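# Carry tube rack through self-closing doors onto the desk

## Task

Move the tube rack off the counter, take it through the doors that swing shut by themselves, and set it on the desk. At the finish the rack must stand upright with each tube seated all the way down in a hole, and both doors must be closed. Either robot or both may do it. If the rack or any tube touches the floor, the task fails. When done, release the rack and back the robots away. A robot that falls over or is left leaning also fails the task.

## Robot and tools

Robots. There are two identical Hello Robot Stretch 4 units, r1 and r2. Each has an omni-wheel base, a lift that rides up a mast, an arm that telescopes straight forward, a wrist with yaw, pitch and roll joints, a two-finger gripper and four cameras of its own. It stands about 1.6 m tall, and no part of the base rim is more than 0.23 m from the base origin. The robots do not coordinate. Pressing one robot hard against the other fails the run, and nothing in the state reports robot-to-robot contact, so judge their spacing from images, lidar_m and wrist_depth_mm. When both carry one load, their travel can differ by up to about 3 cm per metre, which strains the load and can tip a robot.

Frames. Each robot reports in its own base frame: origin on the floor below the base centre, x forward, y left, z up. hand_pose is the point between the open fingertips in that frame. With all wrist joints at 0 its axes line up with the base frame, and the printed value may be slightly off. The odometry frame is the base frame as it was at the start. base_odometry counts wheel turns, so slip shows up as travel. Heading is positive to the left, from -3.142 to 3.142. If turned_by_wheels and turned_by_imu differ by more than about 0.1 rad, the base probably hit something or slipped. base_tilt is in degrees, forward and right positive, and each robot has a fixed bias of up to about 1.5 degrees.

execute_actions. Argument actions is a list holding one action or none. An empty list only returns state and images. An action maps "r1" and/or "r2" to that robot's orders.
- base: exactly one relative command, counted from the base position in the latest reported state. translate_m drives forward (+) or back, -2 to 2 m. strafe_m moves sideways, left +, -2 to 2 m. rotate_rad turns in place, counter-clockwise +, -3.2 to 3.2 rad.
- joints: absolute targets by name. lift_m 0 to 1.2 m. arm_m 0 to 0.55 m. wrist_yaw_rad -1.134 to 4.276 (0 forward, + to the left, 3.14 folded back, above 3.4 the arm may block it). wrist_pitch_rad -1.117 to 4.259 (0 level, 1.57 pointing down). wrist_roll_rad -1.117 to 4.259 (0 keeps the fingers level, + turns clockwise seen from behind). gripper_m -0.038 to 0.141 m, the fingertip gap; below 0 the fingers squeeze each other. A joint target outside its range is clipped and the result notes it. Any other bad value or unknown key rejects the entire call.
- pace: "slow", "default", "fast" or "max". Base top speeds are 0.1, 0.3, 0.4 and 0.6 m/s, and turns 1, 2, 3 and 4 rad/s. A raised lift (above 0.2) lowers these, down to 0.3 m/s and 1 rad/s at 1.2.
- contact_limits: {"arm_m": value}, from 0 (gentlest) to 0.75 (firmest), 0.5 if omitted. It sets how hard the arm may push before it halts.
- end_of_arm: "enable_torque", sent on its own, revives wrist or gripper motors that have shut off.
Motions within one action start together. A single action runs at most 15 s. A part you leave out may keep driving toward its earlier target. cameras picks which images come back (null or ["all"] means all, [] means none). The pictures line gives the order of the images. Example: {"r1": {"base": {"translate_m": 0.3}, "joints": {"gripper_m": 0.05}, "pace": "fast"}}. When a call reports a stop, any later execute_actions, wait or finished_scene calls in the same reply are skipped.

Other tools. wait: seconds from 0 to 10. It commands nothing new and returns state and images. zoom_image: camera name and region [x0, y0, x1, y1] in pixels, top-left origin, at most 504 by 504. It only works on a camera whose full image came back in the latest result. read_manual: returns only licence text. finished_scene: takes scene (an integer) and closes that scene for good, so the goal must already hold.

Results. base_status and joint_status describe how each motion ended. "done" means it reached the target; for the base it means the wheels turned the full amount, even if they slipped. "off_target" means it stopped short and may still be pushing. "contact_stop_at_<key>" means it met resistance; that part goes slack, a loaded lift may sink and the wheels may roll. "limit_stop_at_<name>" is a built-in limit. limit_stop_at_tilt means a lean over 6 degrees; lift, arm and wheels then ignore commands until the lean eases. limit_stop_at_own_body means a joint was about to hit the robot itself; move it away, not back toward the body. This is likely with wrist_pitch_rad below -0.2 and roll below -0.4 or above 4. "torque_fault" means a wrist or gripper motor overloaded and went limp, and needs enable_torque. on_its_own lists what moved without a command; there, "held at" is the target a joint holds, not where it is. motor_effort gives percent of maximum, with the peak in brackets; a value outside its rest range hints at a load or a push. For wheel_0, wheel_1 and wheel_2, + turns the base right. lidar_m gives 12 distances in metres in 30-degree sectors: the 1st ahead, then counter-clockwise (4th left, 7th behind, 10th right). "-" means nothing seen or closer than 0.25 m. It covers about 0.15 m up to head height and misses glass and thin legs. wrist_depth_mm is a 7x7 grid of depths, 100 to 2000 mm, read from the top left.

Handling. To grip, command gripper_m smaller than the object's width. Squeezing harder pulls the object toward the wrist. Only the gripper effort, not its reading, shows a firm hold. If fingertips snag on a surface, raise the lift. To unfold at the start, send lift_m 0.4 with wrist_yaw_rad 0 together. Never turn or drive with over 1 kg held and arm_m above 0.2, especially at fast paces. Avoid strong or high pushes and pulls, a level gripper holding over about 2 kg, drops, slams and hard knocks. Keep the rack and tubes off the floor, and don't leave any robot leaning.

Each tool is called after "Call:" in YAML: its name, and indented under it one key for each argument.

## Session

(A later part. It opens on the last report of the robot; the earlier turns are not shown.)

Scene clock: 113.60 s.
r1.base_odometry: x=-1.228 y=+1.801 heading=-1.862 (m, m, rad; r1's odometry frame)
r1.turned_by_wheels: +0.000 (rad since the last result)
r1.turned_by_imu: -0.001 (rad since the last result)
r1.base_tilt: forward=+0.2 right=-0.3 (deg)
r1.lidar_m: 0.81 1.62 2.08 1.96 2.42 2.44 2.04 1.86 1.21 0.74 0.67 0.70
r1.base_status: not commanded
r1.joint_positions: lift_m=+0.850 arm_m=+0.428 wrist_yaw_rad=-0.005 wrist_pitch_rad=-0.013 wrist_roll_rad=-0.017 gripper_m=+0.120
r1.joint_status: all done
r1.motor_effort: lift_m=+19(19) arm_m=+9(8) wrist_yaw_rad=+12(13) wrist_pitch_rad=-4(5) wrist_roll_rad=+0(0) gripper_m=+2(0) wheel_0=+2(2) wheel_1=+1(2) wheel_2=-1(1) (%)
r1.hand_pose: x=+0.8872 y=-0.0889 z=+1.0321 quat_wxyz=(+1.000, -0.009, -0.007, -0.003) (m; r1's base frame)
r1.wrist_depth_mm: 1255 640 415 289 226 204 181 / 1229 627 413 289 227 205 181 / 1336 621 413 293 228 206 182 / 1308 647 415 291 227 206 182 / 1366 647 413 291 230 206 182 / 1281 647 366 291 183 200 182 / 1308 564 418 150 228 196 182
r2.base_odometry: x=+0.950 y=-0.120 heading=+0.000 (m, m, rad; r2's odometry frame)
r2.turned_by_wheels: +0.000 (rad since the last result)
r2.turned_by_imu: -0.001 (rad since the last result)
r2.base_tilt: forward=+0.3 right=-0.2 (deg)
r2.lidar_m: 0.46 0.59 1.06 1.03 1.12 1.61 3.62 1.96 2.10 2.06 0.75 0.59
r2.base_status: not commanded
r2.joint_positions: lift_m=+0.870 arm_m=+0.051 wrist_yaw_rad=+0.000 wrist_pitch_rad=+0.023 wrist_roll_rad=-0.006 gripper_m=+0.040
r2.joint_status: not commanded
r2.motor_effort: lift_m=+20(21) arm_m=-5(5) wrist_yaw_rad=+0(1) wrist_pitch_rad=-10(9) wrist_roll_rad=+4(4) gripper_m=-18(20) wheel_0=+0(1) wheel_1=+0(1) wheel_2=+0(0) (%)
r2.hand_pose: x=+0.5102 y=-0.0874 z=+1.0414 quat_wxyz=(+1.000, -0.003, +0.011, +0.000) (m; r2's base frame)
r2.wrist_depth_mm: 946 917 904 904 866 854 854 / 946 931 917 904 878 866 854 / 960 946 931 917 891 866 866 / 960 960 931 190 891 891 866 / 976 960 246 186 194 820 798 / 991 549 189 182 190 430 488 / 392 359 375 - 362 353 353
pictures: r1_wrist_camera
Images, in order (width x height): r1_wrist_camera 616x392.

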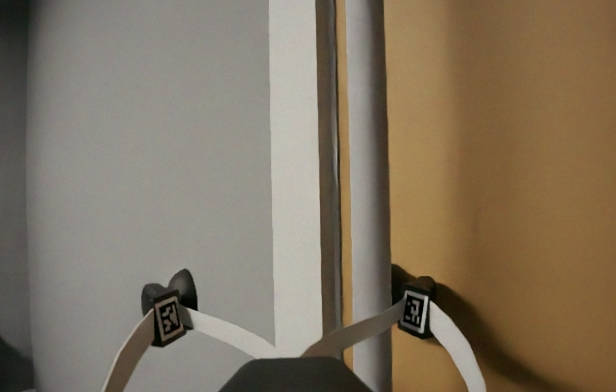

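Call:
execute_actions:
  actions:
    - {"r1":{"joints":{"gripper_m":0.0}}}
  cameras: []

Call:
execute_actions:
  actions:
    - {"r1":{"base":{"strafe_m":0.4},"joints":{"arm_m":0.3},"pace":"slow"}}
  cameras: ["r1_head_left_camera"]

Call:
execute_actions:
  actions:
    - {"r1":{"base":{"translate_m":-0.4},"joints":{"arm_m":0.05},"pace":"slow"}}
  cameras: ["r1_head_left_camera"]

Scene clock: 116.93 s.
r1.base_odometry: x=-1.228 y=+1.801 heading=-1.863 (m, m, rad; r1's odometry frame)
r1.turned_by_wheels: -0.002 (rad since the last result)
r1.turned_by_imu: -0.003 (rad since the last result)
r1.base_tilt: forward=+0.2 right=-0.3 (deg)
r1.lidar_m: 0.80 1.65 2.11 1.97 2.43 2.45 2.08 1.86 1.23 0.75 0.66 0.67
r1.base_status: not commanded
r1.joint_positions: lift_m=+0.850 arm_m=+0.429 wrist_yaw_rad=-0.013 wrist_pitch_rad=-0.013 wrist_roll_rad=-0.017 gripper_m=+0.000
r1.joint_status: all done
r1.on_its_own: wrist_yaw_rad is at rest, and its effort (+35) is outside its rest range (-13 to +13)
r1.motor_effort: lift_m=+19(19) arm_m=+5(9) wrist_yaw_rad=+35(38) wrist_pitch_rad=-5(5) wrist_roll_rad=+0(0) gripper_m=-10(8) wheel_0=-9(9) wheel_1=-3(3) wheel_2=-8(7) (%)
r1.hand_pose: x=+0.8872 y=-0.0912 z=+1.0321 quat_wxyz=(+1.000, -0.009, -0.007, -0.007) (m; r1's base frame)
r1.wrist_depth_mm: 1060 591 394 237 213 178 - / 1078 585 394 239 214 178 161 / 1160 585 392 240 214 179 161 / 1182 585 397 240 214 180 162 / 1182 591 394 241 216 180 162 / 1160 603 206 166 189 179 162 / 1160 603 366 163 214 171 -
r2.base_odometry: x=+0.950 y=-0.120 heading=+0.000 (m, m, rad; r2's odometry frame)
r2.turned_by_wheels: +0.000 (rad since the last result)
r2.turned_by_imu: -0.001 (rad since the last result)
r2.base_tilt: forward=+0.3 right=-0.1 (deg)
r2.lidar_m: 0.46 0.60 1.06 1.02 1.11 1.63 3.63 1.96 2.11 2.05 0.75 0.57
r2.base_status: not commanded
r2.joint_positions: lift_m=+0.870 arm_m=+0.051 wrist_yaw_rad=+0.000 wrist_pitch_rad=+0.023 wrist_roll_rad=-0.006 gripper_m=+0.040
r2.joint_status: not commanded
r2.motor_effort: lift_m=+20(20) arm_m=-5(5) wrist_yaw_rad=+1(1) wrist_pitch_rad=-9(10) wrist_roll_rad=+4(5) gripper_m=-19(17) wheel_0=+0(0) wheel_1=+0(0) wheel_2=+0(0) (%)
r2.hand_pose: x=+0.5102 y=-0.0874 z=+1.0414 quat_wxyz=(+1.000, -0.003, +0.011, +0.000) (m; r2's base frame)
r2.wrist_depth_mm: 946 931 904 891 878 854 854 / 960 931 917 904 891 866 866 / 960 946 931 904 891 878 866 / 960 946 931 190 904 891 866 / 976 960 247 185 195 831 788 / 991 549 189 182 190 430 488 / 389 359 377 - 359 355 351
pictures: none
No camera images: the call's "cameras" was empty. Leave "cameras" out to get every camera's image.

Scene clock: 121.67 s.
r1.base_odometry: x=-0.934 y=+1.709 heading=-1.992 (m, m, rad; r1's odometry frame)
r1.turned_by_wheels: -0.129 (rad since the last result)
r1.turned_by_imu: -0.279 (rad since the last result)
r1.base_tilt: forward=+0.2 right=-0.3 (deg)
r1.lidar_m: 0.69 1.34 2.04 1.70 2.31 2.25 2.38 2.08 2.05 1.17 0.83 0.71
r1.base_status: strafe_m contact_stop (by the wheels' count: +0.308 of +0.400)
r1.joint_positions: lift_m=+0.850 arm_m=+0.300 wrist_yaw_rad=+0.000 wrist_pitch_rad=-0.013 wrist_roll_rad=-0.017 gripper_m=+0.000
r1.joint_status: all done
r1.on_its_own: the wheels are slack since a contact_stop
r1.motor_effort: lift_m=+19(19) arm_m=+1(5) wrist_yaw_rad=-3(94) wrist_pitch_rad=-4(12) wrist_roll_rad=+0(0) gripper_m=-3(18) wheel_0=+0(36) wheel_1=+0(8) wheel_2=+0(26) (%)
r1.hand_pose: x=+0.7591 y=-0.0875 z=+1.0321 quat_wxyz=(+1.000, -0.009, -0.007, +0.000) (m; r1's base frame)
r1.wrist_depth_mm: 809 654 539 242 233 215 205 / 820 647 530 242 233 216 204 / 809 647 539 242 232 216 205 / 809 640 535 242 232 216 204 / 820 647 539 242 233 216 205 / 798 654 205 183 227 216 204 / 820 647 267 180 230 213 204
r2.base_odometry: x=+0.950 y=-0.120 heading=+0.000 (m, m, rad; r2's odometry frame)
r2.turned_by_wheels: +0.000 (rad since the last result)
r2.turned_by_imu: -0.002 (rad since the last result)
r2.base_tilt: forward=+0.1 right=-0.1 (deg)
r2.lidar_m: 0.44 0.60 1.05 1.03 1.10 1.60 3.60 1.70 1.93 2.05 0.75 0.58
r2.base_status: not commanded
r2.joint_positions: lift_m=+0.870 arm_m=+0.051 wrist_yaw_rad=+0.000 wrist_pitch_rad=+0.023 wrist_roll_rad=-0.006 gripper_m=+0.040
r2.joint_status: not commanded
r2.motor_effort: lift_m=+20(20) arm_m=-5(5) wrist_yaw_rad=+1(1) wrist_pitch_rad=-9(9) wrist_roll_rad=+4(4) gripper_m=-19(17) wheel_0=+1(0) wheel_1=+0(0) wheel_2=+0(0) (%)
r2.hand_pose: x=+0.5102 y=-0.0874 z=+1.0414 quat_wxyz=(+1.000, -0.003, +0.011, +0.000) (m; r2's base frame)
r2.wrist_depth_mm: 931 917 917 891 878 866 854 / 946 931 917 891 878 866 866 / 960 946 931 904 891 866 866 / 976 946 931 190 891 878 866 / 976 960 247 186 195 820 788 / 991 549 189 182 191 430 488 / 389 362 375 - 359 353 353
pictures: r1_head_left_camera
Images, in order (width x height): r1_head_left_camera 420x672.

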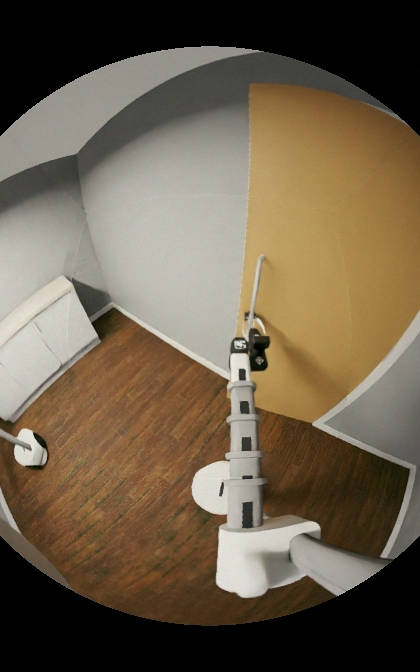

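not run: a stop came earlier in this reply.

Call:
execute_actions:
  actions:
    - {"r1":{"joints":{"gripper_m":0.13,"arm_m":0.2}}}
  cameras: ["r1_wrist_camera"]

Scene clock: 125.03 s.
r1.base_odometry: x=-0.935 y=+1.707 heading=-1.986 (m, m, rad; r1's odometry frame)
r1.turned_by_wheels: +0.006 (rad since the last result)
r1.turned_by_imu: +0.005 (rad since the last result)
r1.base_tilt: forward=+0.1 right=-0.3 (deg)
r1.lidar_m: 0.87 1.36 2.03 1.71 2.30 2.23 2.38 2.08 2.04 1.16 0.87 0.83
r1.base_status: not commanded
r1.joint_positions: lift_m=+0.850 arm_m=+0.201 wrist_yaw_rad=+0.000 wrist_pitch_rad=-0.013 wrist_roll_rad=-0.017 gripper_m=+0.130
r1.joint_status: all done
r1.on_its_own: the wheels are slack since a contact_stop
r1.motor_effort: lift_m=+19(19) arm_m=-5(15) wrist_yaw_rad=-2(10) wrist_pitch_rad=-4(4) wrist_roll_rad=-1(0) gripper_m=+2(10) wheel_0=+0(0) wheel_1=+0(0) wheel_2=+0(0) (%)
r1.hand_pose: x=+0.6602 y=-0.0874 z=+1.0320 quat_wxyz=(+1.000, -0.009, -0.007, +0.000) (m; r1's base frame)
r1.wrist_depth_mm: 991 798 654 549 477 424 392 / 991 798 654 544 477 424 394 / 1008 788 661 544 477 427 392 / 1008 798 654 544 480 430 392 / 1025 788 654 549 480 433 397 / 991 208 640 544 214 415 392 / 1008 750 661 149 480 421 394
r2.base_odometry: x=+0.950 y=-0.120 heading=+0.000 (m, m, rad; r2's odometry frame)
r2.turned_by_wheels: +0.000 (rad since the last result)
r2.turned_by_imu: -0.001 (rad since the last result)
r2.base_tilt: forward=+0.2 right=+0.0 (deg)
r2.lidar_m: 0.44 0.61 1.06 1.03 1.11 1.62 3.60 1.68 1.95 2.06 0.74 0.57
r2.base_status: not commanded
r2.joint_positions: lift_m=+0.870 arm_m=+0.051 wrist_yaw_rad=+0.000 wrist_pitch_rad=+0.023 wrist_roll_rad=-0.006 gripper_m=+0.040
r2.joint_status: not commanded
r2.motor_effort: lift_m=+20(21) arm_m=-5(5) wrist_yaw_rad=+0(0) wrist_pitch_rad=-9(9) wrist_roll_rad=+4(4) gripper_m=-17(18) wheel_0=+1(0) wheel_1=+0(0) wheel_2=+0(0) (%)
r2.hand_pose: x=+0.5102 y=-0.0874 z=+1.0414 quat_wxyz=(+1.000, -0.003, +0.011, +0.000) (m; r2's base frame)
r2.wrist_depth_mm: 946 931 904 891 878 866 854 / 946 931 917 891 891 878 854 / 960 946 917 904 891 878 866 / 976 960 917 191 891 891 866 / 976 960 247 186 194 820 798 / 991 549 189 182 191 430 488 / 392 362 377 - 359 353 351
pictures: r1_wrist_camera
Images, in order (width x height): r1_wrist_camera 616x392.

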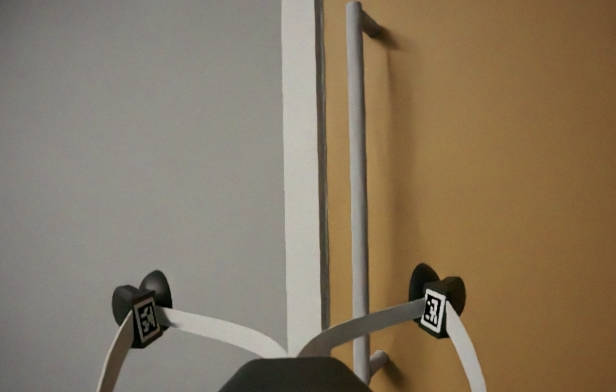

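Call:
execute_actions:
  actions:
    - {"r1":{"base":{"strafe_m":-0.05},"joints":{"arm_m":0.47}}}
  cameras: []

Call:
execute_actions:
  actions:
    - {"r1":{"joints":{"gripper_m":-0.035}}}
  cameras: ["r1_wrist_camera"]

Call:
execute_actions:
  actions:
    - {"r1":{"joints":{"arm_m":0.05},"pace":"slow"}}
  cameras: ["r1_head_left_camera"]

Call:
execute_actions:
  actions:
    - {"r1":{"base":{"translate_m":-0.45},"pace":"slow"}}
  cameras: ["r1_head_left_camera"]

Scene clock: 128.57 s.
r1.base_odometry: x=-0.981 y=+1.728 heading=-1.988 (m, m, rad; r1's odometry frame)
r1.turned_by_wheels: -0.002 (rad since the last result)
r1.turned_by_imu: +0.036 (rad since the last result)
r1.base_tilt: forward=+0.2 right=-0.2 (deg)
r1.lidar_m: 0.86 1.37 2.07 1.73 2.30 2.26 2.42 2.02 2.01 1.08 0.85 0.84
r1.base_status: done
r1.joint_positions: lift_m=+0.850 arm_m=+0.468 wrist_yaw_rad=-0.018 wrist_pitch_rad=-0.014 wrist_roll_rad=-0.017 gripper_m=+0.130
r1.joint_status: all done
r1.on_its_own: wrist_yaw_rad is at rest, and its effort (+51) is outside its rest range (-13 to +13)
r1.motor_effort: lift_m=+19(19) arm_m=+10(17) wrist_yaw_rad=+51(92) wrist_pitch_rad=-2(5) wrist_roll_rad=-1(1) gripper_m=-1(4) wheel_0=-3(6) wheel_1=-3(10) wheel_2=-13(19) (%)
r1.hand_pose: x=+0.9260 y=-0.0926 z=+1.0323 quat_wxyz=(+1.000, -0.009, -0.007, -0.009) (m; r1's base frame)
r1.wrist_depth_mm: 535 424 343 282 240 224 206 / 530 424 347 282 256 224 207 / 539 421 345 282 256 226 207 / 549 421 345 283 257 225 208 / 539 421 345 281 256 225 208 / 535 208 338 281 256 203 208 / 539 399 347 144 181 226 207
r2.base_odometry: x=+0.950 y=-0.120 heading=+0.000 (m, m, rad; r2's odometry frame)
r2.turned_by_wheels: +0.000 (rad since the last result)
r2.turned_by_imu: -0.001 (rad since the last result)
r2.base_tilt: forward=+0.2 right=-0.2 (deg)
r2.lidar_m: 0.45 0.60 1.06 1.03 1.11 1.60 3.59 1.73 1.96 2.06 0.75 0.57
r2.base_status: not commanded
r2.joint_positions: lift_m=+0.870 arm_m=+0.051 wrist_yaw_rad=+0.000 wrist_pitch_rad=+0.023 wrist_roll_rad=-0.006 gripper_m=+0.040
r2.joint_status: not commanded
r2.motor_effort: lift_m=+21(20) arm_m=-5(5) wrist_yaw_rad=+1(1) wrist_pitch_rad=-9(10) wrist_roll_rad=+4(4) gripper_m=-20(21) wheel_0=+0(0) wheel_1=-1(0) wheel_2=+0(0) (%)
r2.hand_pose: x=+0.5102 y=-0.0874 z=+1.0414 quat_wxyz=(+1.000, -0.003, +0.011, +0.000) (m; r2's base frame)
r2.wrist_depth_mm: 931 931 917 878 866 866 842 / 946 931 917 904 878 866 866 / 946 946 931 917 891 878 866 / 960 960 931 191 891 878 878 / 976 960 247 186 195 831 798 / 991 549 189 182 190 427 488 / 392 359 377 - 359 353 353
pictures: none
No camera images: the call's "cameras" was empty. Leave "cameras" out to get every camera's image.

Scene clock: 131.27 s.
r1.base_odometry: x=-0.981 y=+1.728 heading=-1.990 (m, m, rad; r1's odometry frame)
r1.turned_by_wheels: -0.003 (rad since the last result)
r1.turned_by_imu: -0.019 (rad since the last result)
r1.base_tilt: forward=+0.2 right=-0.3 (deg)
r1.lidar_m: 0.85 1.30 2.08 1.74 2.32 2.26 2.44 2.04 2.01 1.11 0.84 0.83
r1.base_status: not commanded
r1.joint_positions: lift_m=+0.850 arm_m=+0.469 wrist_yaw_rad=-0.025 wrist_pitch_rad=-0.013 wrist_roll_rad=-0.017 gripper_m=-0.035
r1.joint_status: all done
r1.on_its_own: wrist_yaw_rad is at rest, and its effort (+68) is outside its rest range (-13 to +13)
r1.motor_effort: lift_m=+19(19) arm_m=+6(10) wrist_yaw_rad=+68(84) wrist_pitch_rad=-5(5) wrist_roll_rad=+0(0) gripper_m=-12(16) wheel_0=-20(26) wheel_1=-11(13) wheel_2=-21(24) (%)
r1.hand_pose: x=+0.9261 y=-0.0946 z=+1.0320 quat_wxyz=(+1.000, -0.009, -0.007, -0.012) (m; r1's base frame)
r1.wrist_depth_mm: 462 377 297 254 220 200 184 / 462 377 296 254 220 200 184 / 469 375 297 255 216 200 185 / 469 379 298 254 218 201 186 / 473 375 297 255 217 201 186 / 466 379 297 187 175 197 186 / 473 377 166 171 214 191 185
r2.base_odometry: x=+0.950 y=-0.120 heading=+0.000 (m, m, rad; r2's odometry frame)
r2.turned_by_wheels: +0.000 (rad since the last result)
r2.turned_by_imu: -0.001 (rad since the last result)
r2.base_tilt: forward=+0.2 right=-0.1 (deg)
r2.lidar_m: 0.45 0.61 1.07 1.03 1.11 1.61 3.60 1.74 1.98 2.05 0.75 0.57
r2.base_status: not commanded
r2.joint_positions: lift_m=+0.870 arm_m=+0.051 wrist_yaw_rad=+0.000 wrist_pitch_rad=+0.023 wrist_roll_rad=-0.006 gripper_m=+0.040
r2.joint_status: not commanded
r2.motor_effort: lift_m=+20(20) arm_m=-5(5) wrist_yaw_rad=+0(0) wrist_pitch_rad=-10(10) wrist_roll_rad=+4(4) gripper_m=-21(16) wheel_0=+0(1) wheel_1=+0(0) wheel_2=+0(0) (%)
r2.hand_pose: x=+0.5102 y=-0.0874 z=+1.0414 quat_wxyz=(+1.000, -0.003, +0.011, +0.000) (m; r2's base frame)
r2.wrist_depth_mm: 946 917 904 891 878 866 854 / 946 931 917 891 891 866 854 / 960 931 931 904 891 878 866 / 976 946 931 190 891 891 878 / 976 976 247 185 195 820 788 / 991 549 189 182 191 430 488 / 392 362 375 - 359 353 351
pictures: r1_wrist_camera
Images, in order (width x height): r1_wrist_camera 616x392.

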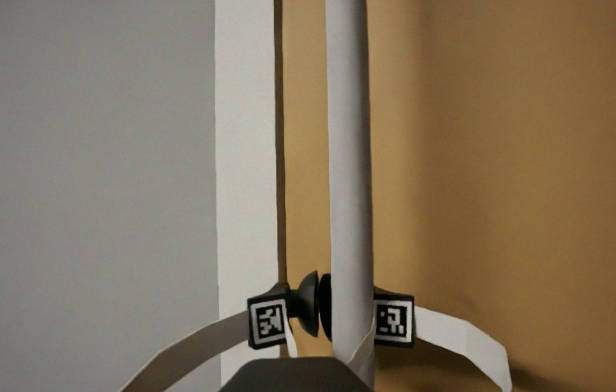

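Scene clock: 136.73 s.
torque_fault: r1.wrist_yaw_rad switched itself off since the last result.
r1.base_odometry: x=-0.981 y=+1.727 heading=-1.986 (m, m, rad; r1's odometry frame)
r1.turned_by_wheels: +0.004 (rad since the last result)
r1.turned_by_imu: +0.003 (rad since the last result)
r1.base_tilt: forward=+0.1 right=-0.4 (deg)
r1.lidar_m: 0.46 1.35 2.05 1.73 2.33 2.27 2.44 2.04 2.02 1.12 0.69 0.52
r1.base_status: not commanded
r1.joint_positions: lift_m=+0.850 arm_m=+0.051 wrist_yaw_rad=+0.232 wrist_pitch_rad=-0.013 wrist_roll_rad=-0.017 gripper_m=-0.034
r1.joint_status: all done
r1.on_its_own: wrist_yaw_rad is off since a torque_fault, until you send "end_of_arm": "enable_torque" (your +0.000 is given up)
r1.motor_effort: lift_m=+19(19) arm_m=-6(15) wrist_yaw_rad=-1(99) wrist_pitch_rad=-5(8) wrist_roll_rad=-1(4) gripper_m=-21(24) wheel_0=+2(22) wheel_1=-2(11) wheel_2=+0(20) (%)
r1.hand_pose: x=+0.5228 y=-0.0188 z=+1.0319 quat_wxyz=(+0.993, -0.008, -0.007, +0.116) (m; r1's base frame)
r1.wrist_depth_mm: - 1708 259 234 224 211 202 / - 1708 259 235 227 212 202 / - 1708 259 235 225 211 202 / - 1708 258 234 226 211 203 / - 1756 258 235 225 211 202 / - 1708 201 179 221 212 203 / - 151 255 175 226 208 202
r2.base_odometry: x=+0.950 y=-0.120 heading=+0.000 (m, m, rad; r2's odometry frame)
r2.turned_by_wheels: +0.000 (rad since the last result)
r2.turned_by_imu: -0.002 (rad since the last result)
r2.base_tilt: forward=+0.2 right=-0.1 (deg)
r2.lidar_m: 0.44 0.60 1.06 1.02 1.10 1.61 3.62 1.73 1.99 2.05 0.74 0.58
r2.base_status: not commanded
r2.joint_positions: lift_m=+0.870 arm_m=+0.051 wrist_yaw_rad=+0.000 wrist_pitch_rad=+0.023 wrist_roll_rad=-0.006 gripper_m=+0.040
r2.joint_status: not commanded
r2.motor_effort: lift_m=+20(20) arm_m=-5(5) wrist_yaw_rad=+0(1) wrist_pitch_rad=-9(10) wrist_roll_rad=+4(4) gripper_m=-20(20) wheel_0=+1(0) wheel_1=+0(0) wheel_2=+0(0) (%)
r2.hand_pose: x=+0.5102 y=-0.0874 z=+1.0414 quat_wxyz=(+1.000, -0.003, +0.011, +0.000) (m; r2's base frame)
r2.wrist_depth_mm: 946 917 904 891 878 866 854 / 946 931 917 904 891 866 866 / 960 946 917 904 891 878 866 / 976 946 931 191 904 878 866 / 976 960 246 185 195 820 798 / 976 549 189 182 191 430 488 / 392 359 375 - 359 353 351
pictures: r1_head_left_camera
Images, in order (width x height): r1_head_left_camera 420x672.

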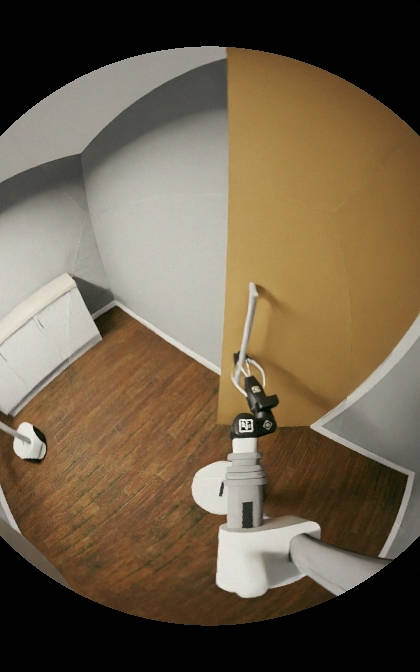

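Scene clock: 143.17 s.
r1.base_odometry: x=-0.799 y=+2.139 heading=-1.987 (m, m, rad; r1's odometry frame)
r1.turned_by_wheels: -0.001 (rad since the last result)
r1.turned_by_imu: -0.058 (rad since the last result)
r1.base_tilt: forward=+0.4 right=-0.1 (deg)
r1.lidar_m: 0.42 1.79 2.33 1.75 1.98 1.90 2.00 1.80 1.74 1.68 1.22 0.43
r1.base_status: done
r1.joint_positions: lift_m=+0.850 arm_m=+0.051 wrist_yaw_rad=-0.390 wrist_pitch_rad=-0.014 wrist_roll_rad=-0.018 gripper_m=-0.034
r1.joint_status: not commanded
r1.on_its_own: wrist_yaw_rad is off since a torque_fault, until you send "end_of_arm": "enable_torque" (your +0.000 is given up)
r1.motor_effort: lift_m=+19(19) arm_m=-6(6) wrist_yaw_rad=+0(1) wrist_pitch_rad=-1(5) wrist_roll_rad=+2(1) gripper_m=-29(30) wheel_0=-17(20) wheel_1=-1(5) wheel_2=+5(7) (%)
r1.hand_pose: x=+0.4554 y=-0.1906 z=+1.0324 quat_wxyz=(+0.981, -0.010, -0.005, -0.194) (m; r1's base frame)
r1.wrist_depth_mm: 159 168 221 271 597 917 904 / 159 168 220 271 580 904 878 / 160 167 222 268 574 917 904 / 160 167 220 268 564 904 891 / 160 167 220 265 564 891 878 / 158 166 193 182 459 917 891 / 159 148 198 178 500 904 904
r2.base_odometry: x=+0.950 y=-0.120 heading=+0.000 (m, m, rad; r2's odometry frame)
r2.turned_by_wheels: +0.000 (rad since the last result)
r2.turned_by_imu: -0.003 (rad since the last result)
r2.base_tilt: forward=+0.2 right=-0.2 (deg)
r2.lidar_m: 0.45 0.60 1.05 1.03 1.10 1.62 3.60 1.74 2.11 2.05 0.75 0.59
r2.base_status: not commanded
r2.joint_positions: lift_m=+0.870 arm_m=+0.051 wrist_yaw_rad=+0.000 wrist_pitch_rad=+0.023 wrist_roll_rad=-0.006 gripper_m=+0.040
r2.joint_status: not commanded
r2.motor_effort: lift_m=+20(20) arm_m=-5(5) wrist_yaw_rad=+1(2) wrist_pitch_rad=-9(10) wrist_roll_rad=+4(4) gripper_m=-18(16) wheel_0=+0(1) wheel_1=-1(0) wheel_2=+0(0) (%)
r2.hand_pose: x=+0.5102 y=-0.0874 z=+1.0414 quat_wxyz=(+1.000, -0.003, +0.011, +0.000) (m; r2's base frame)
r2.wrist_depth_mm: 931 917 904 891 878 866 854 / 946 931 917 904 891 866 854 / 960 931 917 891 891 878 866 / 976 946 931 191 891 878 878 / 976 960 247 186 195 820 788 / 991 554 189 182 191 427 488 / 392 362 375 - 359 353 351
pictures: r1_head_left_camera
Images, in order (width x height): r1_head_left_camera 420x672.

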